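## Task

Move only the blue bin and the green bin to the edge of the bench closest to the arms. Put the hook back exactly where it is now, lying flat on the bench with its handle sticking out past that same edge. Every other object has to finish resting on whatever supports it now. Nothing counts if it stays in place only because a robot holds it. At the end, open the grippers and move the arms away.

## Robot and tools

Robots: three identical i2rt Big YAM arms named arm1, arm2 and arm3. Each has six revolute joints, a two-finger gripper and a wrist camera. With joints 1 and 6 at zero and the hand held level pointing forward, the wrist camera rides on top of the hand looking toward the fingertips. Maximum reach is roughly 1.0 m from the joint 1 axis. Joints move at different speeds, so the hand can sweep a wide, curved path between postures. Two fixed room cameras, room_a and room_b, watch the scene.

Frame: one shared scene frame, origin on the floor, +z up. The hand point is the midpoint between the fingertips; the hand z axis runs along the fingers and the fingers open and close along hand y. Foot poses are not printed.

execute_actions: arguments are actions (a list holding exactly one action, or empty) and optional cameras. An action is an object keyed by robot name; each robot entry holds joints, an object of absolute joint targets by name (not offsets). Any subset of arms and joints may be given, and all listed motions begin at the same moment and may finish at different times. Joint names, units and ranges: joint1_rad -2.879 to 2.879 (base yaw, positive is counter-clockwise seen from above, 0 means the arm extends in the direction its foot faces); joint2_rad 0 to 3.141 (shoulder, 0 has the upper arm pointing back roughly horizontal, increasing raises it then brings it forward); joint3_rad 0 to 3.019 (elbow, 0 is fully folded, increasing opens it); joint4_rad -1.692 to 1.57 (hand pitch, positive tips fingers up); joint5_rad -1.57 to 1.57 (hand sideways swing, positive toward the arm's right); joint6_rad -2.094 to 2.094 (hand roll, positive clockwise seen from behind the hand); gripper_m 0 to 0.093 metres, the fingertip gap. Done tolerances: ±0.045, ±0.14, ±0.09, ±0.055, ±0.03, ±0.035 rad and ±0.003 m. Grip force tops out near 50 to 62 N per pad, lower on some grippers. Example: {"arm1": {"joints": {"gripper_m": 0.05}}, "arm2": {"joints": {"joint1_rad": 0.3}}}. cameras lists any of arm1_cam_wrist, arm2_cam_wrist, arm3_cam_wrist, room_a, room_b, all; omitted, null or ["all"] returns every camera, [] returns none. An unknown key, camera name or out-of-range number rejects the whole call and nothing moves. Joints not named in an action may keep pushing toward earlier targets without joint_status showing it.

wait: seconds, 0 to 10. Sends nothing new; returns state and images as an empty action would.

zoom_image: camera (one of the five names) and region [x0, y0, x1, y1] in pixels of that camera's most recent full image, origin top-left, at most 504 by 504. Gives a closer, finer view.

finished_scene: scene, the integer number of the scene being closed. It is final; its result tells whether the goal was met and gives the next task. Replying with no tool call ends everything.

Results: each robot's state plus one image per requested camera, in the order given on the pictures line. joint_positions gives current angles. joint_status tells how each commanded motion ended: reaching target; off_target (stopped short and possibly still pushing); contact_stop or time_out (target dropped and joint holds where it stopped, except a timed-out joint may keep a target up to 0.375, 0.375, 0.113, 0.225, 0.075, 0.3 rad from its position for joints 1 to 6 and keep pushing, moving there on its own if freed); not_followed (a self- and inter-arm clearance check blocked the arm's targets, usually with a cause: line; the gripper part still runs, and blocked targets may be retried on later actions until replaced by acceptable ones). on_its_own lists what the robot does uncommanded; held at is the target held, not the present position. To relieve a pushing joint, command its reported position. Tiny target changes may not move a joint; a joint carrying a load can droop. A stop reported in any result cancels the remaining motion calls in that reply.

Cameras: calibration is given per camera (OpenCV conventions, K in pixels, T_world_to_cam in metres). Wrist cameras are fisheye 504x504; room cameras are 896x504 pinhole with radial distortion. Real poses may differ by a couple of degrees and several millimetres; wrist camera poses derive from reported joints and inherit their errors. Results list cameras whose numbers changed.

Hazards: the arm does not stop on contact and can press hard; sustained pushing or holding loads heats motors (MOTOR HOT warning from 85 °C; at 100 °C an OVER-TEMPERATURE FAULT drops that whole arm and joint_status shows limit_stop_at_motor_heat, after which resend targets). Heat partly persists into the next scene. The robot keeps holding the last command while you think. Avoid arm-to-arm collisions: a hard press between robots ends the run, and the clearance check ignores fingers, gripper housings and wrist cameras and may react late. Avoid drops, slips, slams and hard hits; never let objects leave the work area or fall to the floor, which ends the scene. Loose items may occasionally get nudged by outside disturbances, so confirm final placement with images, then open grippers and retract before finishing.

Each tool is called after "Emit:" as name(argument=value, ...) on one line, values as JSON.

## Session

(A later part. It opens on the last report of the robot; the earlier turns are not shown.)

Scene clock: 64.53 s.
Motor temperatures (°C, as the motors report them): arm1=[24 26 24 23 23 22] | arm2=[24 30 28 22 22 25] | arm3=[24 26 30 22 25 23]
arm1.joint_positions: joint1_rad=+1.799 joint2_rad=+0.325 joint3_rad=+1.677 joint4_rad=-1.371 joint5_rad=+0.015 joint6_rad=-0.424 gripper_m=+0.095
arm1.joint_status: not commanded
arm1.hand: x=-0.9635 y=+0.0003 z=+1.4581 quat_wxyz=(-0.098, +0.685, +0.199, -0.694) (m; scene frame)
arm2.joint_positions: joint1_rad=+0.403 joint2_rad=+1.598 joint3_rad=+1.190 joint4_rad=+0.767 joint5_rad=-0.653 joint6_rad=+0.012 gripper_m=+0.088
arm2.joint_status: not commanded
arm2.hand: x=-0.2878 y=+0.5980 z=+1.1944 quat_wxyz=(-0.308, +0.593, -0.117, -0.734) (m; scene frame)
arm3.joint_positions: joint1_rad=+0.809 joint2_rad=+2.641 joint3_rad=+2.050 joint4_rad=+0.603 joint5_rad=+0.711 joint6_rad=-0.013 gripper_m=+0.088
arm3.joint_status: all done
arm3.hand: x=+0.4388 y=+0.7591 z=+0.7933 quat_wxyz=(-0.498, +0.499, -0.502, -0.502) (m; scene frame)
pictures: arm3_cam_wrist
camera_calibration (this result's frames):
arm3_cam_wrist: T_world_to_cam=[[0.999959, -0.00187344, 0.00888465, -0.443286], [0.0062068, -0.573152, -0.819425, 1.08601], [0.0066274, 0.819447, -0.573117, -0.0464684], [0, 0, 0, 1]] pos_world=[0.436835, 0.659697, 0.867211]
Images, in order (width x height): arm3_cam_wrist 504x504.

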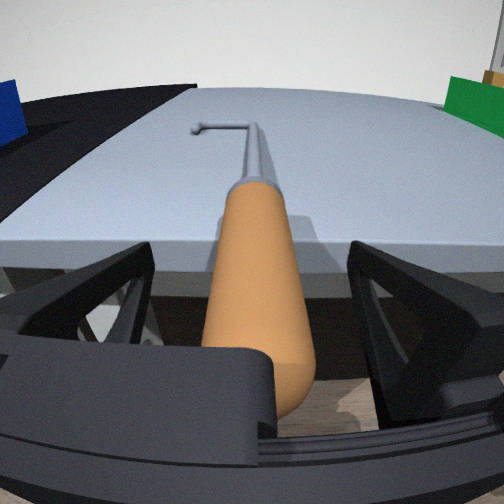

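Emit:
execute_actions(actions=[{"arm3":{"joints":{"gripper_m":0}}}], cameras=[])

Emit:
execute_actions(actions=[{"arm3":{"joints":{"joint2_rad":2.28,"joint6_rad":-1.52}}}], cameras=[])

Emit:
execute_actions(actions=[{"arm3":{"joints":{"joint1_rad":0.02,"joint4_rad":0.4,"joint5_rad":-0.27}}}], cameras=["room_a"])

Emit:
zoom_image(camera="room_a", region=[270, 334, 440, 504])

Scene clock: 70.17 s.
Motor temperatures (°C, as the motors report them): arm1=[24 26 24 23 23 22] | arm2=[24 30 28 22 22 25] | arm3=[24 26 31 22 25 23]
arm1.joint_positions: joint1_rad=+1.799 joint2_rad=+0.325 joint3_rad=+1.677 joint4_rad=-1.371 joint5_rad=+0.015 joint6_rad=-0.424 gripper_m=+0.095
arm1.joint_status: not commanded
arm1.hand: x=-0.9635 y=+0.0003 z=+1.4581 quat_wxyz=(-0.098, +0.685, +0.199, -0.694) (m; scene frame)
arm2.joint_positions: joint1_rad=+0.403 joint2_rad=+1.598 joint3_rad=+1.190 joint4_rad=+0.767 joint5_rad=-0.653 joint6_rad=+0.012 gripper_m=+0.088
arm2.joint_status: not commanded
arm2.hand: x=-0.2878 y=+0.5980 z=+1.1944 quat_wxyz=(-0.308, +0.593, -0.117, -0.734) (m; scene frame)
arm3.joint_positions: joint1_rad=+0.809 joint2_rad=+2.641 joint3_rad=+2.050 joint4_rad=+0.603 joint5_rad=+0.712 joint6_rad=-0.013 gripper_m=+0.030
arm3.joint_status: gripper_m off_target (ended at +0.030, target +0.000)
arm3.hand: x=+0.4389 y=+0.7591 z=+0.7933 quat_wxyz=(-0.498, +0.499, -0.502, -0.502) (m; scene frame)
pictures: none
No camera images: the call's "cameras" was empty. Leave "cameras" out to get every camera's image.

Scene clock: 72.30 s.
Motor temperatures (°C, as the motors report them): arm1=[24 26 24 23 23 22] | arm2=[24 30 28 22 22 25] | arm3=[24 27 31 22 25 23]
arm1.joint_positions: joint1_rad=+1.799 joint2_rad=+0.325 joint3_rad=+1.677 joint4_rad=-1.371 joint5_rad=+0.015 joint6_rad=-0.424 gripper_m=+0.095
arm1.joint_status: not commanded
arm1.hand: x=-0.9635 y=+0.0003 z=+1.4581 quat_wxyz=(-0.098, +0.685, +0.199, -0.694) (m; scene frame)
arm2.joint_positions: joint1_rad=+0.403 joint2_rad=+1.598 joint3_rad=+1.190 joint4_rad=+0.767 joint5_rad=-0.653 joint6_rad=+0.012 gripper_m=+0.088
arm2.joint_status: not commanded
arm2.hand: x=-0.2878 y=+0.5980 z=+1.1944 quat_wxyz=(-0.308, +0.593, -0.117, -0.734) (m; scene frame)
arm3.joint_positions: joint1_rad=+0.809 joint2_rad=+2.295 joint3_rad=+2.057 joint4_rad=+0.577 joint5_rad=+0.716 joint6_rad=-1.506 gripper_m=+0.030
arm3.joint_status: all done
arm3.hand: x=+0.4566 y=+0.7469 z=+1.0974 quat_wxyz=(-0.780, +0.608, -0.104, -0.106) (m; scene frame)
pictures: none
No camera images: the call's "cameras" was empty. Leave "cameras" out to get every camera's image.

Scene clock: 74.87 s.
Motor temperatures (°C, as the motors report them): arm1=[24 26 24 23 23 22] | arm2=[24 30 28 22 22 25] | arm3=[24 27 31 22 25 23]
arm1.joint_positions: joint1_rad=+1.799 joint2_rad=+0.325 joint3_rad=+1.677 joint4_rad=-1.371 joint5_rad=+0.015 joint6_rad=-0.424 gripper_m=+0.095
arm1.joint_status: not commanded
arm1.hand: x=-0.9635 y=+0.0003 z=+1.4581 quat_wxyz=(-0.098, +0.685, +0.199, -0.694) (m; scene frame)
arm2.joint_positions: joint1_rad=+0.403 joint2_rad=+1.598 joint3_rad=+1.190 joint4_rad=+0.767 joint5_rad=-0.653 joint6_rad=+0.012 gripper_m=+0.088
arm2.joint_status: not commanded
arm2.hand: x=-0.2878 y=+0.5980 z=+1.1944 quat_wxyz=(-0.308, +0.593, -0.117, -0.734) (m; scene frame)
arm3.joint_positions: joint1_rad=+0.010 joint2_rad=+2.299 joint3_rad=+2.057 joint4_rad=+0.370 joint5_rad=-0.269 joint6_rad=-1.507 gripper_m=+0.030
arm3.joint_status: all done
arm3.hand: x=+0.9859 y=+0.9348 z=+1.0497 quat_wxyz=(-0.742, +0.664, +0.047, -0.084) (m; scene frame)
pictures: room_a
Images, in order (width x height): room_a 896x504.

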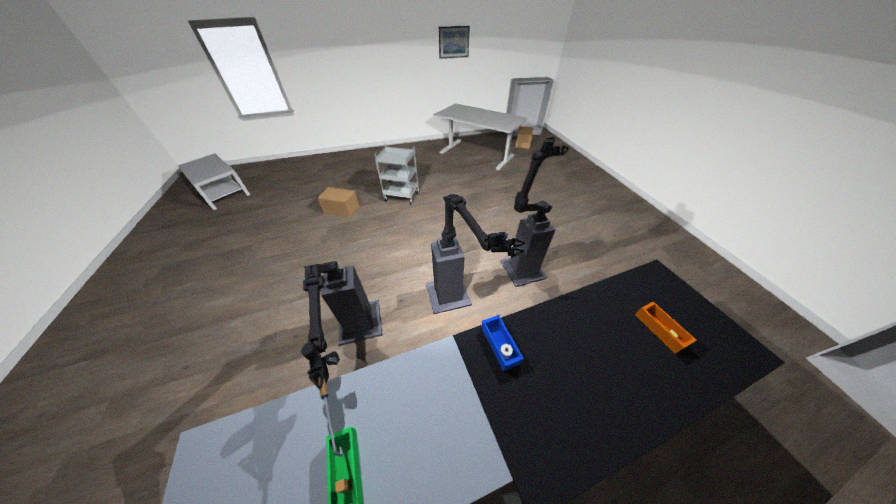

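Region (270, 334, 440, 504) of room_a's 896x504 image, scaled by 2.965, with more detail than that image has.

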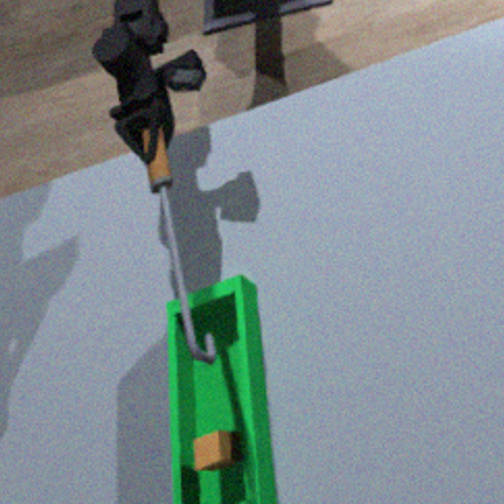

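Emit:
execute_actions(actions=[{"arm3":{"joints":{"joint2_rad":2.38,"joint3_rad":1.96,"joint4_rad":0.5,"joint5_rad":-0.235}}}], cameras=["room_a"])

Emit:
zoom_image(camera="room_a", region=[270, 334, 440, 504])

Scene clock: 80.07 s.
Motor temperatures (°C, as the motors report them): arm1=[24 26 24 23 23 22] | arm2=[24 29 28 22 22 25] | arm3=[24 28 32 22 25 23]
arm1.joint_positions: joint1_rad=+1.799 joint2_rad=+0.325 joint3_rad=+1.677 joint4_rad=-1.371 joint5_rad=+0.015 joint6_rad=-0.424 gripper_m=+0.095
arm1.joint_status: not commanded
arm1.hand: x=-0.9635 y=+0.0003 z=+1.4581 quat_wxyz=(-0.098, +0.685, +0.199, -0.694) (m; scene frame)
arm2.joint_positions: joint1_rad=+0.403 joint2_rad=+1.598 joint3_rad=+1.190 joint4_rad=+0.767 joint5_rad=-0.653 joint6_rad=+0.012 gripper_m=+0.088
arm2.joint_status: not commanded
arm2.hand: x=-0.2878 y=+0.5980 z=+1.1944 quat_wxyz=(-0.308, +0.593, -0.117, -0.734) (m; scene frame)
arm3.joint_positions: joint1_rad=+0.012 joint2_rad=+2.423 joint3_rad=+1.930 joint4_rad=+0.478 joint5_rad=-0.233 joint6_rad=-1.509 gripper_m=+0.030
arm3.joint_status: all done
arm3.hand: x=+0.9880 y=+0.9289 z=+0.8872 quat_wxyz=(-0.695, +0.715, +0.025, -0.079) (m; scene frame)
pictures: room_a
Images, in order (width x height): room_a 896x504.

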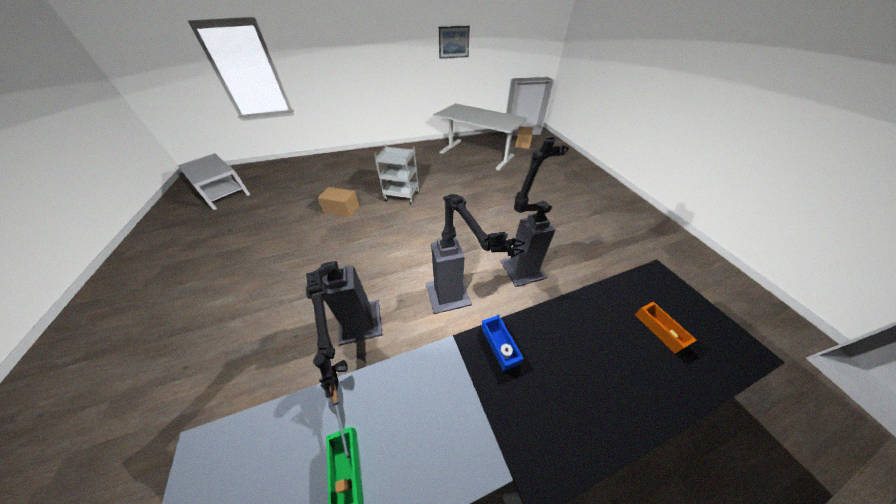

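Region (270, 334, 440, 504) of room_a's 896x504 image, scaled by 2.965, with more detail than that image has.

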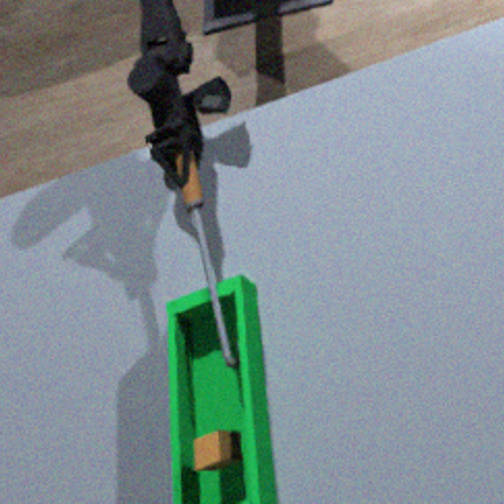

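Emit:
execute_actions(actions=[{"arm3":{"joints":{"joint2_rad":2.285,"joint3_rad":1.63,"joint4_rad":0.7,"joint5_rad":-0.17}}}], cameras=[])

Emit:
execute_actions(actions=[{"arm3":{"joints":{"joint2_rad":2.13,"joint3_rad":1.3,"joint4_rad":0.86}}}], cameras=["room_a"])

Emit:
execute_actions(actions=[{"arm3":{"joints":{"joint2_rad":2.0,"joint3_rad":1.0,"joint4_rad":1.02}}}], cameras=[])

Emit:
execute_actions(actions=[{"arm3":{"joints":{"joint2_rad":1.86,"joint3_rad":0.67,"joint4_rad":1.2}}}], cameras=["room_a"])

Emit:
zoom_image(camera="room_a", region=[270, 290, 440, 460])

Scene clock: 85.03 s.
Motor temperatures (°C, as the motors report them): arm1=[24 26 24 23 23 22] | arm2=[24 29 28 22 22 25] | arm3=[24 28 32 22 25 23]
arm1.joint_positions: joint1_rad=+1.799 joint2_rad=+0.325 joint3_rad=+1.677 joint4_rad=-1.371 joint5_rad=+0.015 joint6_rad=-0.424 gripper_m=+0.095
arm1.joint_status: not commanded
arm1.hand: x=-0.9635 y=+0.0003 z=+1.4581 quat_wxyz=(-0.098, +0.685, +0.199, -0.694) (m; scene frame)
arm2.joint_positions: joint1_rad=+0.403 joint2_rad=+1.598 joint3_rad=+1.190 joint4_rad=+0.767 joint5_rad=-0.653 joint6_rad=+0.012 gripper_m=+0.088
arm2.joint_status: not commanded
arm2.hand: x=-0.2878 y=+0.5980 z=+1.1944 quat_wxyz=(-0.308, +0.593, -0.117, -0.734) (m; scene frame)
arm3.joint_positions: joint1_rad=+0.014 joint2_rad=+2.316 joint3_rad=+1.641 joint4_rad=+0.693 joint5_rad=-0.168 joint6_rad=-1.509 gripper_m=+0.030
arm3.joint_status: all done
arm3.hand: x=+0.9920 y=+0.8691 z=+0.8718 quat_wxyz=(-0.708, +0.704, +0.005, -0.056) (m; scene frame)
pictures: none
No camera images: the call's "cameras" was empty. Leave "cameras" out to get every camera's image.

Scene clock: 86.03 s.
Motor temperatures (°C, as the motors report them): arm1=[24 26 24 23 23 22] | arm2=[24 29 28 22 22 25] | arm3=[24 28 32 22 25 23]
arm1.joint_positions: joint1_rad=+1.799 joint2_rad=+0.325 joint3_rad=+1.677 joint4_rad=-1.371 joint5_rad=+0.015 joint6_rad=-0.424 gripper_m=+0.095
arm1.joint_status: not commanded
arm1.hand: x=-0.9635 y=+0.0003 z=+1.4581 quat_wxyz=(-0.098, +0.685, +0.199, -0.694) (m; scene frame)
arm2.joint_positions: joint1_rad=+0.403 joint2_rad=+1.598 joint3_rad=+1.190 joint4_rad=+0.767 joint5_rad=-0.653 joint6_rad=+0.012 gripper_m=+0.088
arm2.joint_status: not commanded
arm2.hand: x=-0.2878 y=+0.5980 z=+1.1944 quat_wxyz=(-0.308, +0.593, -0.117, -0.734) (m; scene frame)
arm3.joint_positions: joint1_rad=+0.014 joint2_rad=+2.156 joint3_rad=+1.312 joint4_rad=+0.854 joint5_rad=-0.168 joint6_rad=-1.509 gripper_m=+0.030
arm3.joint_status: all done
arm3.hand: x=+0.9849 y=+0.7839 z=+0.8696 quat_wxyz=(-0.705, +0.707, +0.004, -0.056) (m; scene frame)
pictures: room_a
Images, in order (width x height): room_a 896x504.

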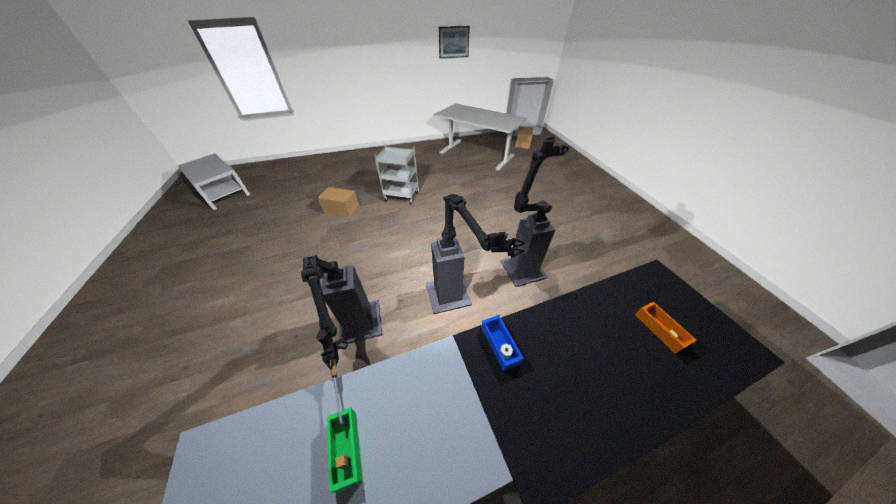

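Scene clock: 87.00 s.
Motor temperatures (°C, as the motors report them): arm1=[24 26 24 23 23 22] | arm2=[24 29 28 22 22 25] | arm3=[24 28 31 22 25 23]
arm1.joint_positions: joint1_rad=+1.799 joint2_rad=+0.325 joint3_rad=+1.677 joint4_rad=-1.371 joint5_rad=+0.015 joint6_rad=-0.424 gripper_m=+0.095
arm1.joint_status: not commanded
arm1.hand: x=-0.9635 y=+0.0003 z=+1.4581 quat_wxyz=(-0.098, +0.685, +0.199, -0.694) (m; scene frame)
arm2.joint_positions: joint1_rad=+0.403 joint2_rad=+1.598 joint3_rad=+1.190 joint4_rad=+0.767 joint5_rad=-0.653 joint6_rad=+0.012 gripper_m=+0.088
arm2.joint_status: not commanded
arm2.hand: x=-0.2878 y=+0.5980 z=+1.1944 quat_wxyz=(-0.308, +0.593, -0.117, -0.734) (m; scene frame)
arm3.joint_positions: joint1_rad=+0.014 joint2_rad=+2.021 joint3_rad=+1.012 joint4_rad=+1.016 joint5_rad=-0.168 joint6_rad=-1.509 gripper_m=+0.030
arm3.joint_status: all done
arm3.hand: x=+0.9775 y=+0.6942 z=+0.8660 quat_wxyz=(-0.704, +0.708, +0.004, -0.056) (m; scene frame)
pictures: none
No camera images: the call's "cameras" was empty. Leave "cameras" out to get every camera's image.

Scene clock: 87.97 s.
Motor temperatures (°C, as the motors report them): arm1=[24 26 24 23 23 22] | arm2=[24 29 28 22 22 25] | arm3=[24 28 31 22 25 23]
arm1.joint_positions: joint1_rad=+1.799 joint2_rad=+0.325 joint3_rad=+1.677 joint4_rad=-1.371 joint5_rad=+0.015 joint6_rad=-0.424 gripper_m=+0.095
arm1.joint_status: not commanded
arm1.hand: x=-0.9635 y=+0.0003 z=+1.4581 quat_wxyz=(-0.098, +0.685, +0.199, -0.694) (m; scene frame)
arm2.joint_positions: joint1_rad=+0.403 joint2_rad=+1.598 joint3_rad=+1.190 joint4_rad=+0.767 joint5_rad=-0.653 joint6_rad=+0.012 gripper_m=+0.088
arm2.joint_status: not commanded
arm2.hand: x=-0.2878 y=+0.5980 z=+1.1944 quat_wxyz=(-0.308, +0.593, -0.117, -0.734) (m; scene frame)
arm3.joint_positions: joint1_rad=+0.014 joint2_rad=+1.876 joint3_rad=+0.681 joint4_rad=+1.198 joint5_rad=-0.168 joint6_rad=-1.509 gripper_m=+0.030
arm3.joint_status: all done
arm3.hand: x=+0.9683 y=+0.5839 z=+0.8630 quat_wxyz=(-0.702, +0.709, +0.004, -0.056) (m; scene frame)
pictures: room_a
Images, in order (width x height): room_a 896x504.

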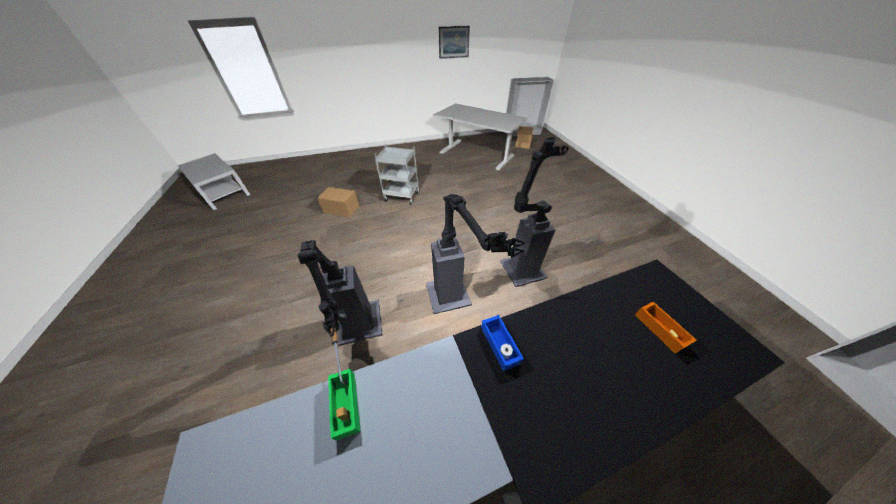

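Region (270, 290, 440, 460) of room_a's 896x504 image, scaled by 2.965, with more detail than that image has.

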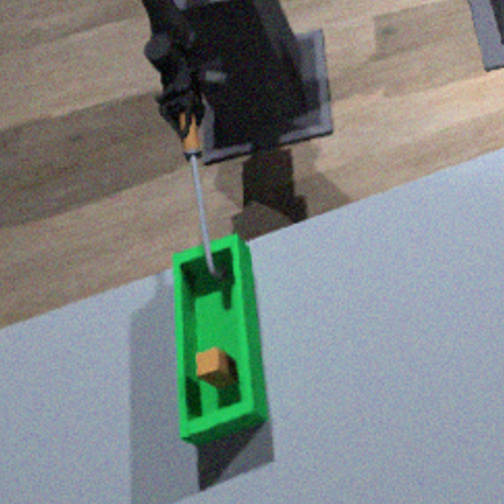

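Emit:
execute_actions(actions=[{"arm3":{"joints":{"joint2_rad":1.835,"joint3_rad":0.61,"joint4_rad":1.235}}}], cameras=[])

Emit:
execute_actions(actions=[{"arm3":{"joints":{"joint3_rad":1.25}}}], cameras=["room_a"])

Emit:
execute_actions(actions=[{"arm3":{"joints":{"joint1_rad":0.8,"joint2_rad":2.22,"joint3_rad":2.095,"joint4_rad":0.615,"joint5_rad":0.705,"joint6_rad":0.0}}}], cameras=[])

Emit:
execute_actions(actions=[{"arm3":{"joints":{"joint2_rad":2.5}}}], cameras=[])

Emit:
execute_actions(actions=[{"arm3":{"joints":{"joint2_rad":2.655}}}], cameras=["room_a","arm3_cam_wrist"])

Scene clock: 92.40 s.
Motor temperatures (°C, as the motors report them): arm1=[24 26 24 23 23 22] | arm2=[24 29 28 22 22 25] | arm3=[24 27 30 22 25 23]
arm1.joint_positions: joint1_rad=+1.799 joint2_rad=+0.325 joint3_rad=+1.677 joint4_rad=-1.371 joint5_rad=+0.015 joint6_rad=-0.424 gripper_m=+0.095
arm1.joint_status: not commanded
arm1.hand: x=-0.9635 y=+0.0003 z=+1.4581 quat_wxyz=(-0.098, +0.685, +0.199, -0.694) (m; scene frame)
arm2.joint_positions: joint1_rad=+0.403 joint2_rad=+1.598 joint3_rad=+1.190 joint4_rad=+0.767 joint5_rad=-0.653 joint6_rad=+0.012 gripper_m=+0.088
arm2.joint_status: not commanded
arm2.hand: x=-0.2878 y=+0.5980 z=+1.1944 quat_wxyz=(-0.308, +0.593, -0.117, -0.734) (m; scene frame)
arm3.joint_positions: joint1_rad=+0.014 joint2_rad=+1.851 joint3_rad=+0.620 joint4_rad=+1.232 joint5_rad=-0.168 joint6_rad=-1.509 gripper_m=+0.030
arm3.joint_status: all done
arm3.hand: x=+0.9665 y=+0.5623 z=+0.8625 quat_wxyz=(-0.702, +0.710, +0.004, -0.056) (m; scene frame)
pictures: none
No camera images: the call's "cameras" was empty. Leave "cameras" out to get every camera's image.

Scene clock: 93.77 s.
Motor temperatures (°C, as the motors report them): arm1=[24 26 24 23 23 22] | arm2=[24 29 28 22 22 25] | arm3=[24 27 30 22 25 23]
arm1.joint_positions: joint1_rad=+1.799 joint2_rad=+0.325 joint3_rad=+1.677 joint4_rad=-1.371 joint5_rad=+0.015 joint6_rad=-0.424 gripper_m=+0.095
arm1.joint_status: not commanded
arm1.hand: x=-0.9635 y=+0.0003 z=+1.4581 quat_wxyz=(-0.098, +0.685, +0.199, -0.694) (m; scene frame)
arm2.joint_positions: joint1_rad=+0.403 joint2_rad=+1.598 joint3_rad=+1.190 joint4_rad=+0.767 joint5_rad=-0.653 joint6_rad=+0.012 gripper_m=+0.088
arm2.joint_status: not commanded
arm2.hand: x=-0.2878 y=+0.5980 z=+1.1944 quat_wxyz=(-0.308, +0.593, -0.117, -0.734) (m; scene frame)
arm3.joint_positions: joint1_rad=+0.014 joint2_rad=+1.863 joint3_rad=+1.189 joint4_rad=+1.200 joint5_rad=-0.170 joint6_rad=-1.509 gripper_m=+0.030
arm3.joint_status: all done
arm3.hand: x=+0.9808 y=+0.7069 z=+1.1027 quat_wxyz=(-0.861, +0.505, +0.032, -0.037) (m; scene frame)
pictures: room_a
Images, in order (width x height): room_a 896x504.

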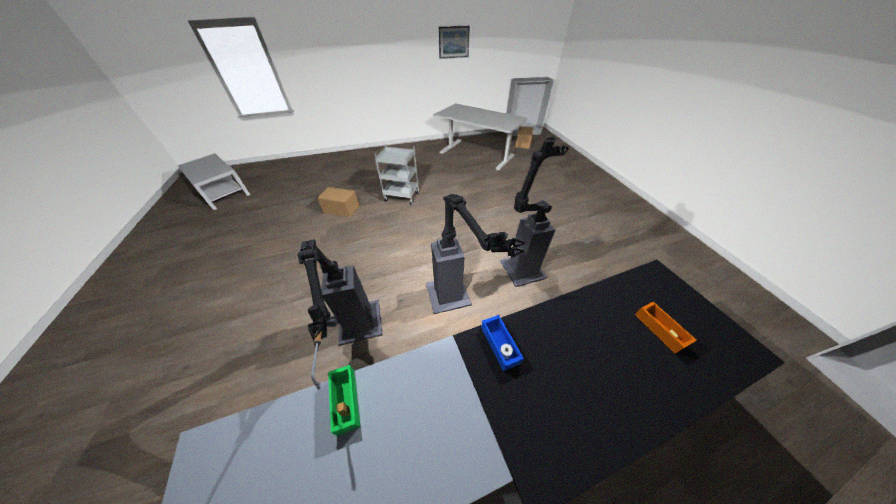

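Scene clock: 96.17 s.
Motor temperatures (°C, as the motors report them): arm1=[24 26 24 23 23 22] | arm2=[24 29 28 22 22 25] | arm3=[24 28 31 22 25 23]
arm1.joint_positions: joint1_rad=+1.799 joint2_rad=+0.325 joint3_rad=+1.677 joint4_rad=-1.371 joint5_rad=+0.015 joint6_rad=-0.424 gripper_m=+0.095
arm1.joint_status: not commanded
arm1.hand: x=-0.9635 y=+0.0003 z=+1.4581 quat_wxyz=(-0.098, +0.685, +0.199, -0.694) (m; scene frame)
arm2.joint_positions: joint1_rad=+0.403 joint2_rad=+1.598 joint3_rad=+1.190 joint4_rad=+0.767 joint5_rad=-0.653 joint6_rad=+0.012 gripper_m=+0.088
arm2.joint_status: not commanded
arm2.hand: x=-0.2878 y=+0.5980 z=+1.1944 quat_wxyz=(-0.308, +0.593, -0.117, -0.734) (m; scene frame)
arm3.joint_positions: joint1_rad=+0.801 joint2_rad=+2.258 joint3_rad=+2.028 joint4_rad=+0.582 joint5_rad=+0.711 joint6_rad=-0.017 gripper_m=+0.030
arm3.joint_status: all done
arm3.hand: x=+0.4677 y=+0.7438 z=+1.1141 quat_wxyz=(-0.504, +0.371, -0.487, -0.609) (m; scene frame)
pictures: none
No camera images: the call's "cameras" was empty. Leave "cameras" out to get every camera's image.

Scene clock: 97.53 s.
Motor temperatures (°C, as the motors report them): arm1=[24 26 24 23 23 22] | arm2=[24 29 28 22 22 25] | arm3=[24 28 31 22 25 23]
arm1.joint_positions: joint1_rad=+1.799 joint2_rad=+0.325 joint3_rad=+1.677 joint4_rad=-1.371 joint5_rad=+0.015 joint6_rad=-0.424 gripper_m=+0.095
arm1.joint_status: not commanded
arm1.hand: x=-0.9635 y=+0.0003 z=+1.4581 quat_wxyz=(-0.098, +0.685, +0.199, -0.694) (m; scene frame)
arm2.joint_positions: joint1_rad=+0.403 joint2_rad=+1.598 joint3_rad=+1.190 joint4_rad=+0.767 joint5_rad=-0.653 joint6_rad=+0.012 gripper_m=+0.088
arm2.joint_status: not commanded
arm2.hand: x=-0.2878 y=+0.5980 z=+1.1944 quat_wxyz=(-0.308, +0.593, -0.117, -0.734) (m; scene frame)
arm3.joint_positions: joint1_rad=+0.801 joint2_rad=+2.573 joint3_rad=+2.045 joint4_rad=+0.572 joint5_rad=+0.707 joint6_rad=-0.017 gripper_m=+0.030
arm3.joint_status: all done
arm3.hand: x=+0.4423 y=+0.7662 z=+0.8441 quat_wxyz=(-0.500, +0.488, -0.501, -0.511) (m; scene frame)
pictures: none
No camera images: the call's "cameras" was empty. Leave "cameras" out to get every camera's image.

Scene clock: 98.53 s.
Motor temperatures (°C, as the motors report them): arm1=[24 26 24 23 23 22] | arm2=[24 29 28 22 22 25] | arm3=[24 28 31 22 25 23]
arm1.joint_positions: joint1_rad=+1.799 joint2_rad=+0.325 joint3_rad=+1.677 joint4_rad=-1.371 joint5_rad=+0.015 joint6_rad=-0.424 gripper_m=+0.095
arm1.joint_status: not commanded
arm1.hand: x=-0.9635 y=+0.0003 z=+1.4581 quat_wxyz=(-0.098, +0.685, +0.199, -0.694) (m; scene frame)
arm2.joint_positions: joint1_rad=+0.403 joint2_rad=+1.598 joint3_rad=+1.190 joint4_rad=+0.767 joint5_rad=-0.653 joint6_rad=+0.012 gripper_m=+0.088
arm2.joint_status: not commanded
arm2.hand: x=-0.2878 y=+0.5980 z=+1.1944 quat_wxyz=(-0.308, +0.593, -0.117, -0.734) (m; scene frame)
arm3.joint_positions: joint1_rad=+0.801 joint2_rad=+2.639 joint3_rad=+2.048 joint4_rad=+0.606 joint5_rad=+0.706 joint6_rad=-0.013 gripper_m=+0.030
arm3.joint_status: all done
arm3.hand: x=+0.4439 y=+0.7627 z=+0.7940 quat_wxyz=(-0.498, +0.498, -0.502, -0.502) (m; scene frame)
pictures: arm3_cam_wrist, room_a
camera_calibration (this result's frames):
arm3_cam_wrist: T_world_to_cam=[[0.999962, -0.00383217, 0.00784984, -0.446045], [0.00424958, -0.571716, -0.820441, 1.08919], [0.00763194, 0.820443, -0.571677, -0.0514032], [0, 0, 0, 1]] pos_world=[0.441792, 0.66317, 0.86773]
Images, in order (width x height): arm3_cam_wrist 504x504, room_a 896x504.

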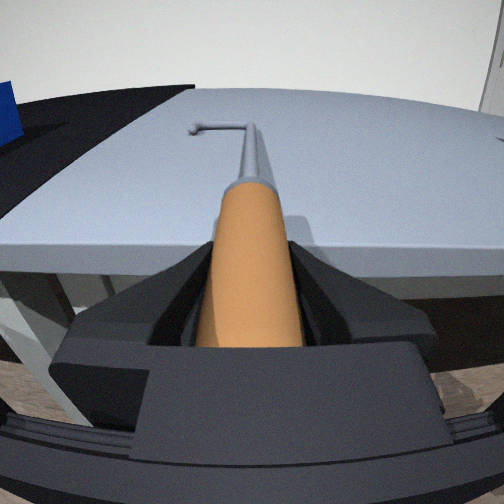

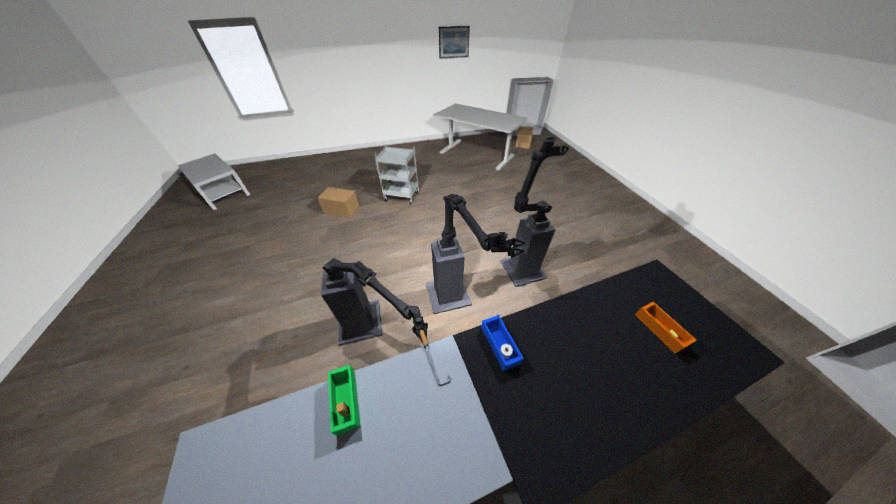

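Emit:
execute_actions(actions=[{"arm3":{"joints":{"gripper_m":0.088}},"arm2":{"joints":{"joint3_rad":0.8,"joint4_rad":0.9,"joint5_rad":-0.77}}}], cameras=[])

Emit:
execute_actions(actions=[{"arm3":{"joints":{"joint2_rad":1.5,"joint3_rad":1.3}}}], cameras=[])

Emit:
execute_actions(actions=[{"arm3":{"joints":{"joint1_rad":-0.5}},"arm2":{"joints":{"joint1_rad":-0.665}}}], cameras=["room_a"])

Scene clock: 110.80 s.
Motor temperatures (°C, as the motors report them): arm1=[24 26 24 23 23 22] | arm2=[24 29 28 22 22 25] | arm3=[24 28 32 22 25 23]
arm1.joint_positions: joint1_rad=+1.799 joint2_rad=+0.325 joint3_rad=+1.677 joint4_rad=-1.371 joint5_rad=+0.015 joint6_rad=-0.424 gripper_m=+0.095
arm1.joint_status: not commanded
arm1.hand: x=-0.9635 y=+0.0003 z=+1.4581 quat_wxyz=(-0.098, +0.685, +0.199, -0.694) (m; scene frame)
arm2.joint_positions: joint1_rad=+0.403 joint2_rad=+1.599 joint3_rad=+0.787 joint4_rad=+0.884 joint5_rad=-0.768 joint6_rad=+0.012 gripper_m=+0.088
arm2.joint_status: all done
arm2.hand: x=-0.2757 y=+0.5076 z=+1.0101 quat_wxyz=(-0.190, +0.673, -0.164, -0.696) (m; scene frame)
arm3.joint_positions: joint1_rad=+0.801 joint2_rad=+2.639 joint3_rad=+2.048 joint4_rad=+0.606 joint5_rad=+0.706 joint6_rad=-0.013 gripper_m=+0.088
arm3.joint_status: all done
arm3.hand: x=+0.4439 y=+0.7627 z=+0.7940 quat_wxyz=(-0.498, +0.498, -0.502, -0.502) (m; scene frame)
pictures: none
No camera images: the call's "cameras" was empty. Leave "cameras" out to get every camera's image.

Scene clock: 112.50 s.
Motor temperatures (°C, as the motors report them): arm1=[24 26 24 23 23 22] | arm2=[24 29 28 22 22 25] | arm3=[24 28 32 22 25 23]
arm1.joint_positions: joint1_rad=+1.799 joint2_rad=+0.325 joint3_rad=+1.677 joint4_rad=-1.371 joint5_rad=+0.015 joint6_rad=-0.424 gripper_m=+0.095
arm1.joint_status: not commanded
arm1.hand: x=-0.9635 y=+0.0003 z=+1.4581 quat_wxyz=(-0.098, +0.685, +0.199, -0.694) (m; scene frame)
arm2.joint_positions: joint1_rad=+0.403 joint2_rad=+1.599 joint3_rad=+0.787 joint4_rad=+0.884 joint5_rad=-0.768 joint6_rad=+0.012 gripper_m=+0.088
arm2.joint_status: not commanded
arm2.hand: x=-0.2757 y=+0.5076 z=+1.0101 quat_wxyz=(-0.190, +0.673, -0.164, -0.696) (m; scene frame)
arm3.joint_positions: joint1_rad=+0.801 joint2_rad=+1.481 joint3_rad=+1.303 joint4_rad=+0.614 joint5_rad=+0.704 joint6_rad=-0.013 gripper_m=+0.088
arm3.joint_status: all done
arm3.hand: x=+0.6381 y=+0.5463 z=+1.2837 quat_wxyz=(-0.500, +0.338, -0.480, -0.637) (m; scene frame)
pictures: none
No camera images: the call's "cameras" was empty. Leave "cameras" out to get every camera's image.

Scene clock: 114.20 s.
Motor temperatures (°C, as the motors report them): arm1=[24 26 24 23 23 22] | arm2=[24 29 28 22 22 25] | arm3=[24 28 32 22 25 23]
arm1.joint_positions: joint1_rad=+1.799 joint2_rad=+0.325 joint3_rad=+1.677 joint4_rad=-1.371 joint5_rad=+0.015 joint6_rad=-0.424 gripper_m=+0.095
arm1.joint_status: not commanded
arm1.hand: x=-0.9635 y=+0.0003 z=+1.4581 quat_wxyz=(-0.098, +0.685, +0.199, -0.694) (m; scene frame)
arm2.joint_positions: joint1_rad=-0.664 joint2_rad=+1.599 joint3_rad=+0.787 joint4_rad=+0.884 joint5_rad=-0.769 joint6_rad=+0.012 gripper_m=+0.088
arm2.joint_status: all done
arm2.hand: x=+0.3068 y=+0.4915 z=+1.0129 quat_wxyz=(-0.520, +0.501, -0.480, -0.499) (m; scene frame)
arm3.joint_positions: joint1_rad=-0.503 joint2_rad=+1.493 joint3_rad=+1.303 joint4_rad=+0.614 joint5_rad=+0.706 joint6_rad=-0.013 gripper_m=+0.088
arm3.joint_status: all done
arm3.hand: x=+1.3965 y=+0.4539 z=+1.2688 quat_wxyz=(-0.783, -0.013, -0.591, -0.194) (m; scene frame)
pictures: room_a
Images, in order (width x height): room_a 896x504.

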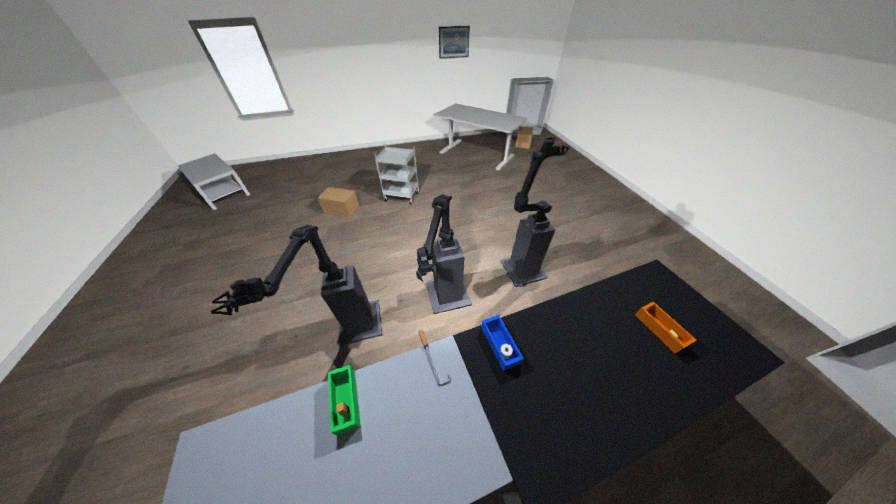

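Emit:
execute_actions(actions=[{"arm2":{"joints":{"joint2_rad":2.375,"joint3_rad":1.42,"joint4_rad":0.99}}}], cameras=["arm2_cam_wrist"])

Scene clock: 117.67 s.
Motor temperatures (°C, as the motors report them): arm1=[24 26 24 23 23 22] | arm2=[24 29 28 22 22 25] | arm3=[24 28 32 22 25 23]
arm1.joint_positions: joint1_rad=+1.799 joint2_rad=+0.325 joint3_rad=+1.677 joint4_rad=-1.371 joint5_rad=+0.015 joint6_rad=-0.424 gripper_m=+0.095
arm1.joint_status: not commanded
arm1.hand: x=-0.9635 y=+0.0003 z=+1.4581 quat_wxyz=(-0.098, +0.685, +0.199, -0.694) (m; scene frame)
arm2.joint_positions: joint1_rad=-0.664 joint2_rad=+2.402 joint3_rad=+1.388 joint4_rad=+0.979 joint5_rad=-0.770 joint6_rad=+0.012 gripper_m=+0.088
arm2.joint_status: all done
arm2.hand: x=+0.4374 y=+0.6219 z=+0.7715 quat_wxyz=(-0.482, +0.501, -0.518, -0.498) (m; scene frame)
arm3.joint_positions: joint1_rad=-0.503 joint2_rad=+1.493 joint3_rad=+1.303 joint4_rad=+0.614 joint5_rad=+0.706 joint6_rad=-0.013 gripper_m=+0.088
arm3.joint_status: not commanded
arm3.hand: x=+1.3965 y=+0.4539 z=+1.2688 quat_wxyz=(-0.783, -0.013, -0.591, -0.194) (m; scene frame)
pictures: arm2_cam_wrist
camera_calibration (this result's frames):
arm2_cam_wrist: T_world_to_cam=[[0.998855, -0.00844787, -0.0470808, -0.394166], [-0.0425065, -0.608144, -0.792688, 1.01589], [-0.0219354, 0.793782, -0.607807, 0.110231], [0, 0, 0, 1]] pos_world=[0.439315, 0.52698, 0.853728]
Images, in order (width x height): arm2_cam_wrist 504x504.

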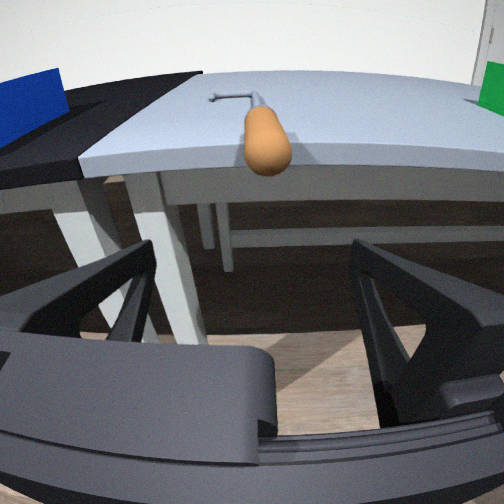

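Emit:
execute_actions(actions=[{"arm2":{"joints":{"joint1_rad":-0.605,"joint2_rad":2.44,"joint3_rad":1.63,"joint4_rad":0.88,"joint5_rad":-0.71}}}], cameras=[])

Emit:
execute_actions(actions=[{"arm2":{"joints":{"joint1_rad":-0.545,"joint2_rad":2.545,"joint3_rad":1.84,"joint4_rad":0.765,"joint5_rad":-0.651}}}], cameras=["arm2_cam_wrist"])

Scene clock: 120.90 s.
Motor temperatures (°C, as the motors report them): arm1=[24 26 24 23 23 22] | arm2=[24 29 28 22 22 25] | arm3=[24 27 32 22 25 23]
arm1.joint_positions: joint1_rad=+1.799 joint2_rad=+0.325 joint3_rad=+1.677 joint4_rad=-1.371 joint5_rad=+0.015 joint6_rad=-0.424 gripper_m=+0.095
arm1.joint_status: not commanded
arm1.hand: x=-0.9635 y=+0.0003 z=+1.4581 quat_wxyz=(-0.098, +0.685, +0.199, -0.694) (m; scene frame)
arm2.joint_positions: joint1_rad=-0.602 joint2_rad=+2.434 joint3_rad=+1.601 joint4_rad=+0.884 joint5_rad=-0.712 joint6_rad=+0.012 gripper_m=+0.088
arm2.joint_status: all done
arm2.hand: x=+0.4480 y=+0.6951 z=+0.8188 quat_wxyz=(-0.511, +0.501, -0.486, -0.501) (m; scene frame)
arm3.joint_positions: joint1_rad=-0.503 joint2_rad=+1.493 joint3_rad=+1.303 joint4_rad=+0.614 joint5_rad=+0.706 joint6_rad=-0.013 gripper_m=+0.088
arm3.joint_status: not commanded
arm3.hand: x=+1.3965 y=+0.4539 z=+1.2688 quat_wxyz=(-0.783, -0.013, -0.591, -0.194) (m; scene frame)
pictures: none
No camera images: the call's "cameras" was empty. Leave "cameras" out to get every camera's image.

Scene clock: 121.90 s.
Motor temperatures (°C, as the motors report them): arm1=[24 26 24 23 23 22] | arm2=[24 29 28 22 22 25] | arm3=[24 27 31 22 25 23]
arm1.joint_positions: joint1_rad=+1.799 joint2_rad=+0.325 joint3_rad=+1.677 joint4_rad=-1.371 joint5_rad=+0.015 joint6_rad=-0.424 gripper_m=+0.095
arm1.joint_status: not commanded
arm1.hand: x=-0.9635 y=+0.0003 z=+1.4581 quat_wxyz=(-0.098, +0.685, +0.199, -0.694) (m; scene frame)
arm2.joint_positions: joint1_rad=-0.542 joint2_rad=+2.549 joint3_rad=+1.799 joint4_rad=+0.767 joint5_rad=-0.653 joint6_rad=+0.012 gripper_m=+0.088
arm2.joint_status: all done
arm2.hand: x=+0.4414 y=+0.7551 z=+0.7945 quat_wxyz=(-0.499, +0.502, -0.498, -0.501) (m; scene frame)
arm3.joint_positions: joint1_rad=-0.503 joint2_rad=+1.493 joint3_rad=+1.303 joint4_rad=+0.614 joint5_rad=+0.706 joint6_rad=-0.013 gripper_m=+0.088
arm3.joint_status: not commanded
arm3.hand: x=+1.3965 y=+0.4539 z=+1.2688 quat_wxyz=(-0.783, -0.013, -0.591, -0.194) (m; scene frame)
pictures: arm2_cam_wrist
camera_calibration (this result's frames):
arm2_cam_wrist: T_world_to_cam=[[0.99992, -0.000957635, -0.0126157, -0.429421], [-0.0108563, -0.576996, -0.816674, 1.09685], [-0.00649713, 0.816746, -0.576961, -0.0300505], [0, 0, 0, 1]] pos_world=[0.441099, 0.657011, 0.873013]
Images, in order (width x height): arm2_cam_wrist 504x504.

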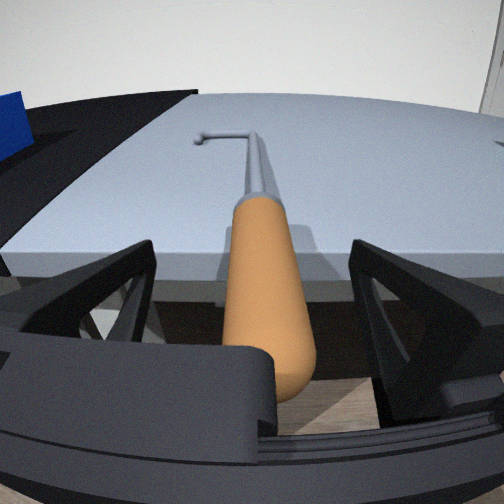

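Emit:
execute_actions(actions=[{"arm2":{"joints":{"joint2_rad":2.565}}}], cameras=[])

Emit:
execute_actions(actions=[{"arm2":{"joints":{"gripper_m":0.0}}}], cameras=["arm2_cam_wrist"])

Emit:
execute_actions(actions=[{"arm2":{"joints":{"joint2_rad":2.1,"joint4_rad":0.45,"joint6_rad":-1.53}}}], cameras=["arm2_cam_wrist","room_a"])

Scene clock: 124.97 s.
Motor temperatures (°C, as the motors report them): arm1=[24 26 24 23 23 22] | arm2=[24 30 28 22 22 25] | arm3=[24 27 31 22 25 23]
arm1.joint_positions: joint1_rad=+1.799 joint2_rad=+0.325 joint3_rad=+1.677 joint4_rad=-1.371 joint5_rad=+0.015 joint6_rad=-0.424 gripper_m=+0.095
arm1.joint_status: not commanded
arm1.hand: x=-0.9635 y=+0.0003 z=+1.4581 quat_wxyz=(-0.098, +0.685, +0.199, -0.694) (m; scene frame)
arm2.joint_positions: joint1_rad=-0.542 joint2_rad=+2.549 joint3_rad=+1.799 joint4_rad=+0.767 joint5_rad=-0.653 joint6_rad=+0.012 gripper_m=+0.088
arm2.joint_status: all done
arm2.hand: x=+0.4414 y=+0.7551 z=+0.7945 quat_wxyz=(-0.499, +0.502, -0.498, -0.501) (m; scene frame)
arm3.joint_positions: joint1_rad=-0.503 joint2_rad=+1.493 joint3_rad=+1.303 joint4_rad=+0.614 joint5_rad=+0.706 joint6_rad=-0.013 gripper_m=+0.088
arm3.joint_status: not commanded
arm3.hand: x=+1.3965 y=+0.4539 z=+1.2688 quat_wxyz=(-0.783, -0.013, -0.591, -0.194) (m; scene frame)
pictures: none
No camera images: the call's "cameras" was empty. Leave "cameras" out to get every camera's image.

Scene clock: 125.67 s.
Motor temperatures (°C, as the motors report them): arm1=[24 26 24 23 23 22] | arm2=[24 30 28 22 22 25] | arm3=[24 27 31 22 25 23]
arm1.joint_positions: joint1_rad=+1.799 joint2_rad=+0.325 joint3_rad=+1.677 joint4_rad=-1.371 joint5_rad=+0.015 joint6_rad=-0.424 gripper_m=+0.095
arm1.joint_status: not commanded
arm1.hand: x=-0.9635 y=+0.0003 z=+1.4581 quat_wxyz=(-0.098, +0.685, +0.199, -0.694) (m; scene frame)
arm2.joint_positions: joint1_rad=-0.542 joint2_rad=+2.549 joint3_rad=+1.799 joint4_rad=+0.767 joint5_rad=-0.651 joint6_rad=+0.012 gripper_m=+0.029
arm2.joint_status: gripper_m off_target (ended at +0.029, target +0.000)
arm2.hand: x=+0.4417 y=+0.7551 z=+0.7945 quat_wxyz=(-0.500, +0.502, -0.498, -0.500) (m; scene frame)
arm3.joint_positions: joint1_rad=-0.503 joint2_rad=+1.493 joint3_rad=+1.303 joint4_rad=+0.614 joint5_rad=+0.706 joint6_rad=-0.013 gripper_m=+0.088
arm3.joint_status: not commanded
arm3.hand: x=+1.3965 y=+0.4539 z=+1.2688 quat_wxyz=(-0.783, -0.013, -0.591, -0.194) (m; scene frame)
pictures: arm2_cam_wrist
camera_calibration (this result's frames):
arm2_cam_wrist: T_world_to_cam=[[0.999921, -0.00286432, -0.0122346, -0.428612], [-0.0116454, -0.576951, -0.816696, 1.09719], [-0.00471949, 0.816774, -0.576938, -0.0308708], [0, 0, 0, 1]] pos_world=[0.44121, 0.65701, 0.873015]
Images, in order (width x height): arm2_cam_wrist 504x504.

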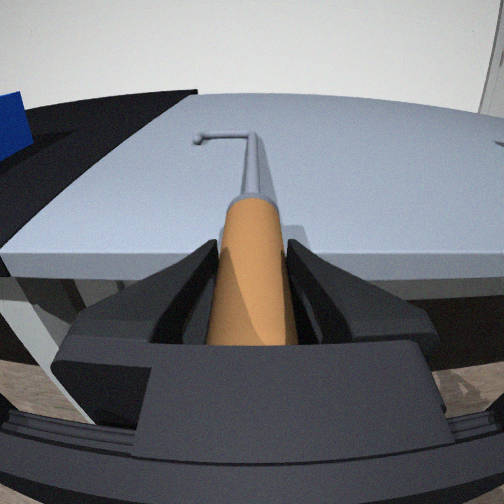

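Scene clock: 129.10 s.
Motor temperatures (°C, as the motors report them): arm1=[24 26 24 23 23 22] | arm2=[24 30 29 22 22 25] | arm3=[24 27 31 22 25 23]
arm1.joint_positions: joint1_rad=+1.799 joint2_rad=+0.325 joint3_rad=+1.677 joint4_rad=-1.371 joint5_rad=+0.015 joint6_rad=-0.424 gripper_m=+0.095
arm1.joint_status: not commanded
arm1.hand: x=-0.9635 y=+0.0003 z=+1.4581 quat_wxyz=(-0.098, +0.685, +0.199, -0.694) (m; scene frame)
arm2.joint_positions: joint1_rad=-0.545 joint2_rad=+2.138 joint3_rad=+1.800 joint4_rad=+0.424 joint5_rad=-0.650 joint6_rad=-1.485 gripper_m=+0.029
arm2.joint_status: joint6_rad time_out (moved -1.497 of -1.542); the others done
arm2.on_its_own: joint6_rad reads -1.485 and still pushes toward -1.530 since a time_out
arm2.hand: x=+0.4364 y=+0.7484 z=+1.0701 quat_wxyz=(-0.726, +0.688, -0.010, -0.011) (m; scene frame)
arm3.joint_positions: joint1_rad=-0.503 joint2_rad=+1.493 joint3_rad=+1.303 joint4_rad=+0.614 joint5_rad=+0.706 joint6_rad=-0.013 gripper_m=+0.088
arm3.joint_status: not commanded
arm3.hand: x=+1.3965 y=+0.4539 z=+1.2688 quat_wxyz=(-0.783, -0.013, -0.591, -0.194) (m; scene frame)
pictures: arm2_cam_wrist, room_a
camera_calibration (this result's frames):
arm2_cam_wrist: T_world_to_cam=[[0.0443384, -0.0604794, 0.997184, -1.03999], [0.816375, -0.573134, -0.0710597, 0.156234], [0.575817, 0.817227, 0.023962, -0.763152], [0, 0, 0, 1]] pos_world=[0.358003, 0.650314, 1.06645]
Images, in order (width x height): arm2_cam_wrist 504x504, room_a 896x504.

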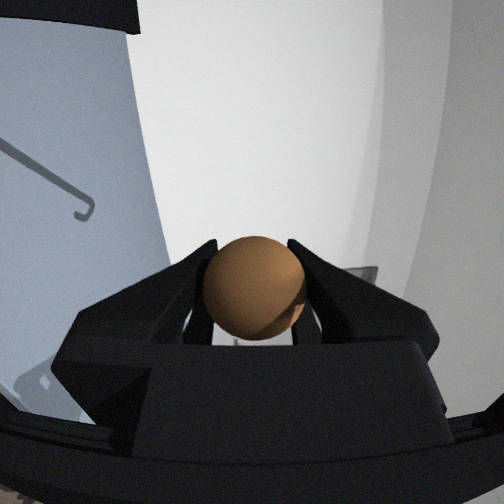

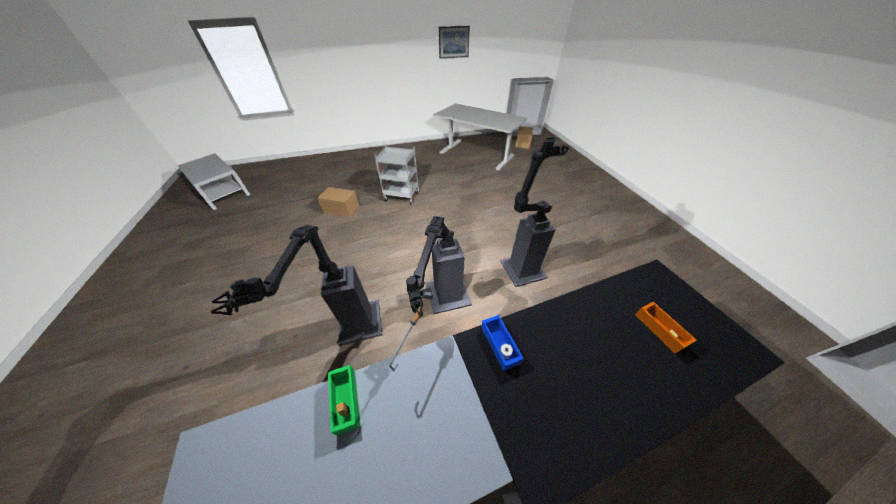

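Emit:
execute_actions(actions=[{"arm2":{"joints":{"joint1_rad":0.845,"joint2_rad":2.25,"joint3_rad":2.22,"joint4_rad":0.4,"joint5_rad":0.595,"joint6_rad":-1.49}}}], cameras=["room_a"])

Emit:
execute_actions(actions=[{"arm2":{"joints":{"joint2_rad":2.4,"joint4_rad":0.545,"joint6_rad":0}}}], cameras=["arm2_cam_wrist","room_a","room_b"])

Scene clock: 134.70 s.
Motor temperatures (°C, as the motors report them): arm1=[24 26 24 23 23 22] | arm2=[24 31 30 22 22 25] | arm3=[24 27 31 22 25 23]
arm1.joint_positions: joint1_rad=+1.799 joint2_rad=+0.325 joint3_rad=+1.677 joint4_rad=-1.371 joint5_rad=+0.015 joint6_rad=-0.424 gripper_m=+0.095
arm1.joint_status: not commanded
arm1.hand: x=-0.9635 y=+0.0003 z=+1.4581 quat_wxyz=(-0.098, +0.685, +0.199, -0.694) (m; scene frame)
arm2.joint_positions: joint1_rad=+0.844 joint2_rad=+2.336 joint3_rad=+2.159 joint4_rad=+0.363 joint5_rad=+0.600 joint6_rad=-1.457 gripper_m=+0.029
arm2.joint_status: all done
arm2.hand: x=-0.5463 y=+0.7547 z=+1.0904 quat_wxyz=(-0.743, +0.656, -0.028, -0.130) (m; scene frame)
arm3.joint_positions: joint1_rad=-0.503 joint2_rad=+1.493 joint3_rad=+1.303 joint4_rad=+0.614 joint5_rad=+0.706 joint6_rad=-0.013 gripper_m=+0.088
arm3.joint_status: not commanded
arm3.hand: x=+1.3965 y=+0.4539 z=+1.2688 quat_wxyz=(-0.783, -0.013, -0.591, -0.194) (m; scene frame)
pictures: room_a
Images, in order (width x height): room_a 896x504.

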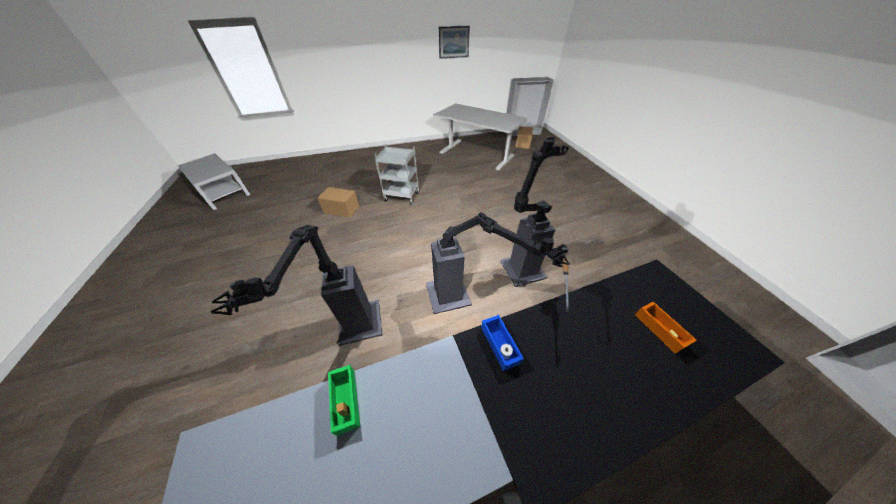

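Scene clock: 136.77 s.
Motor temperatures (°C, as the motors report them): arm1=[24 26 24 23 23 22] | arm2=[24 31 30 22 22 25] | arm3=[24 27 31 22 25 23]
arm1.joint_positions: joint1_rad=+1.799 joint2_rad=+0.325 joint3_rad=+1.677 joint4_rad=-1.371 joint5_rad=+0.015 joint6_rad=-0.424 gripper_m=+0.095
arm1.joint_status: not commanded
arm1.hand: x=-0.9635 y=+0.0003 z=+1.4581 quat_wxyz=(-0.098, +0.685, +0.199, -0.694) (m; scene frame)
arm2.joint_positions: joint1_rad=+0.844 joint2_rad=+2.461 joint3_rad=+2.159 joint4_rad=+0.510 joint5_rad=+0.599 joint6_rad=-0.016 gripper_m=+0.029
arm2.joint_status: all done
arm2.hand: x=-0.5552 y=+0.7636 z=+1.0077 quat_wxyz=(-0.473, +0.466, -0.452, -0.595) (m; scene frame)
arm3.joint_positions: joint1_rad=-0.503 joint2_rad=+1.493 joint3_rad=+1.303 joint4_rad=+0.614 joint5_rad=+0.706 joint6_rad=-0.013 gripper_m=+0.088
arm3.joint_status: not commanded
arm3.hand: x=+1.3965 y=+0.4539 z=+1.2688 quat_wxyz=(-0.783, -0.013, -0.591, -0.194) (m; scene frame)
pictures: arm2_cam_wrist, room_a, room_b
camera_calibration (this result's frames):
arm2_cam_wrist: T_world_to_cam=[[0.983645, 0.139716, -0.113673, 0.555189], [-0.0387583, -0.452134, -0.891108, 1.22922], [-0.175897, 0.880939, -0.439324, -0.202187], [0, 0, 0, 1]] pos_world=[-0.534031, 0.656318, 1.06965]
Images, in order (width x height): arm2_cam_wrist 504x504, room_a 896x504, room_b 896x504.

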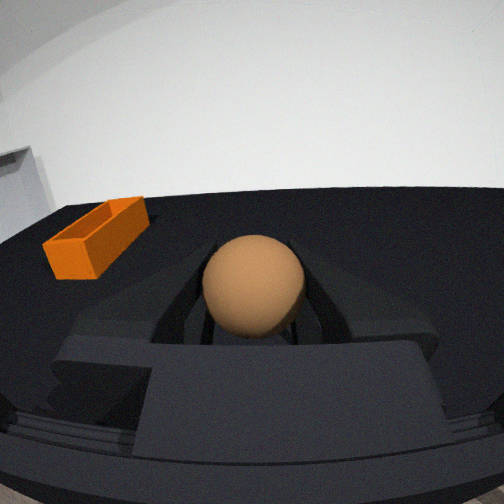

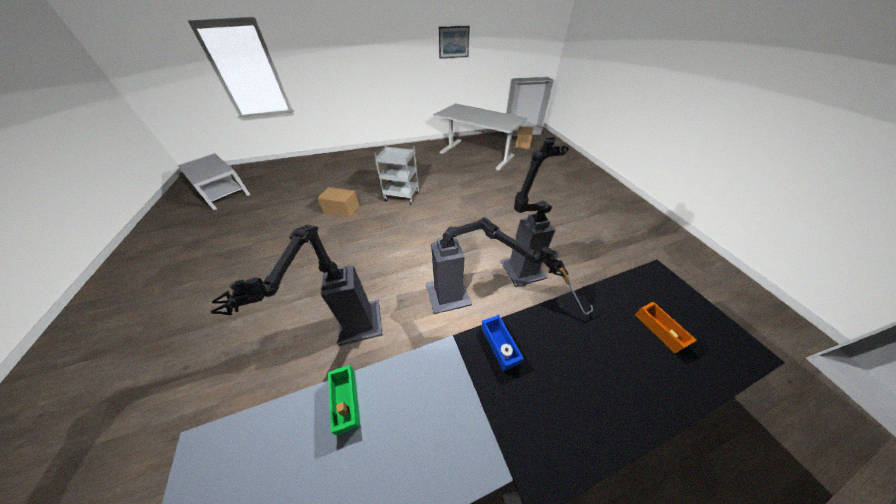

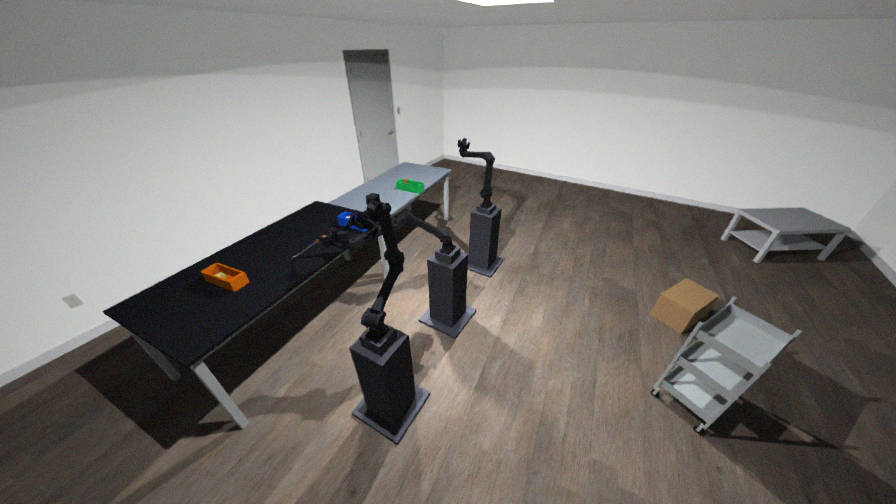

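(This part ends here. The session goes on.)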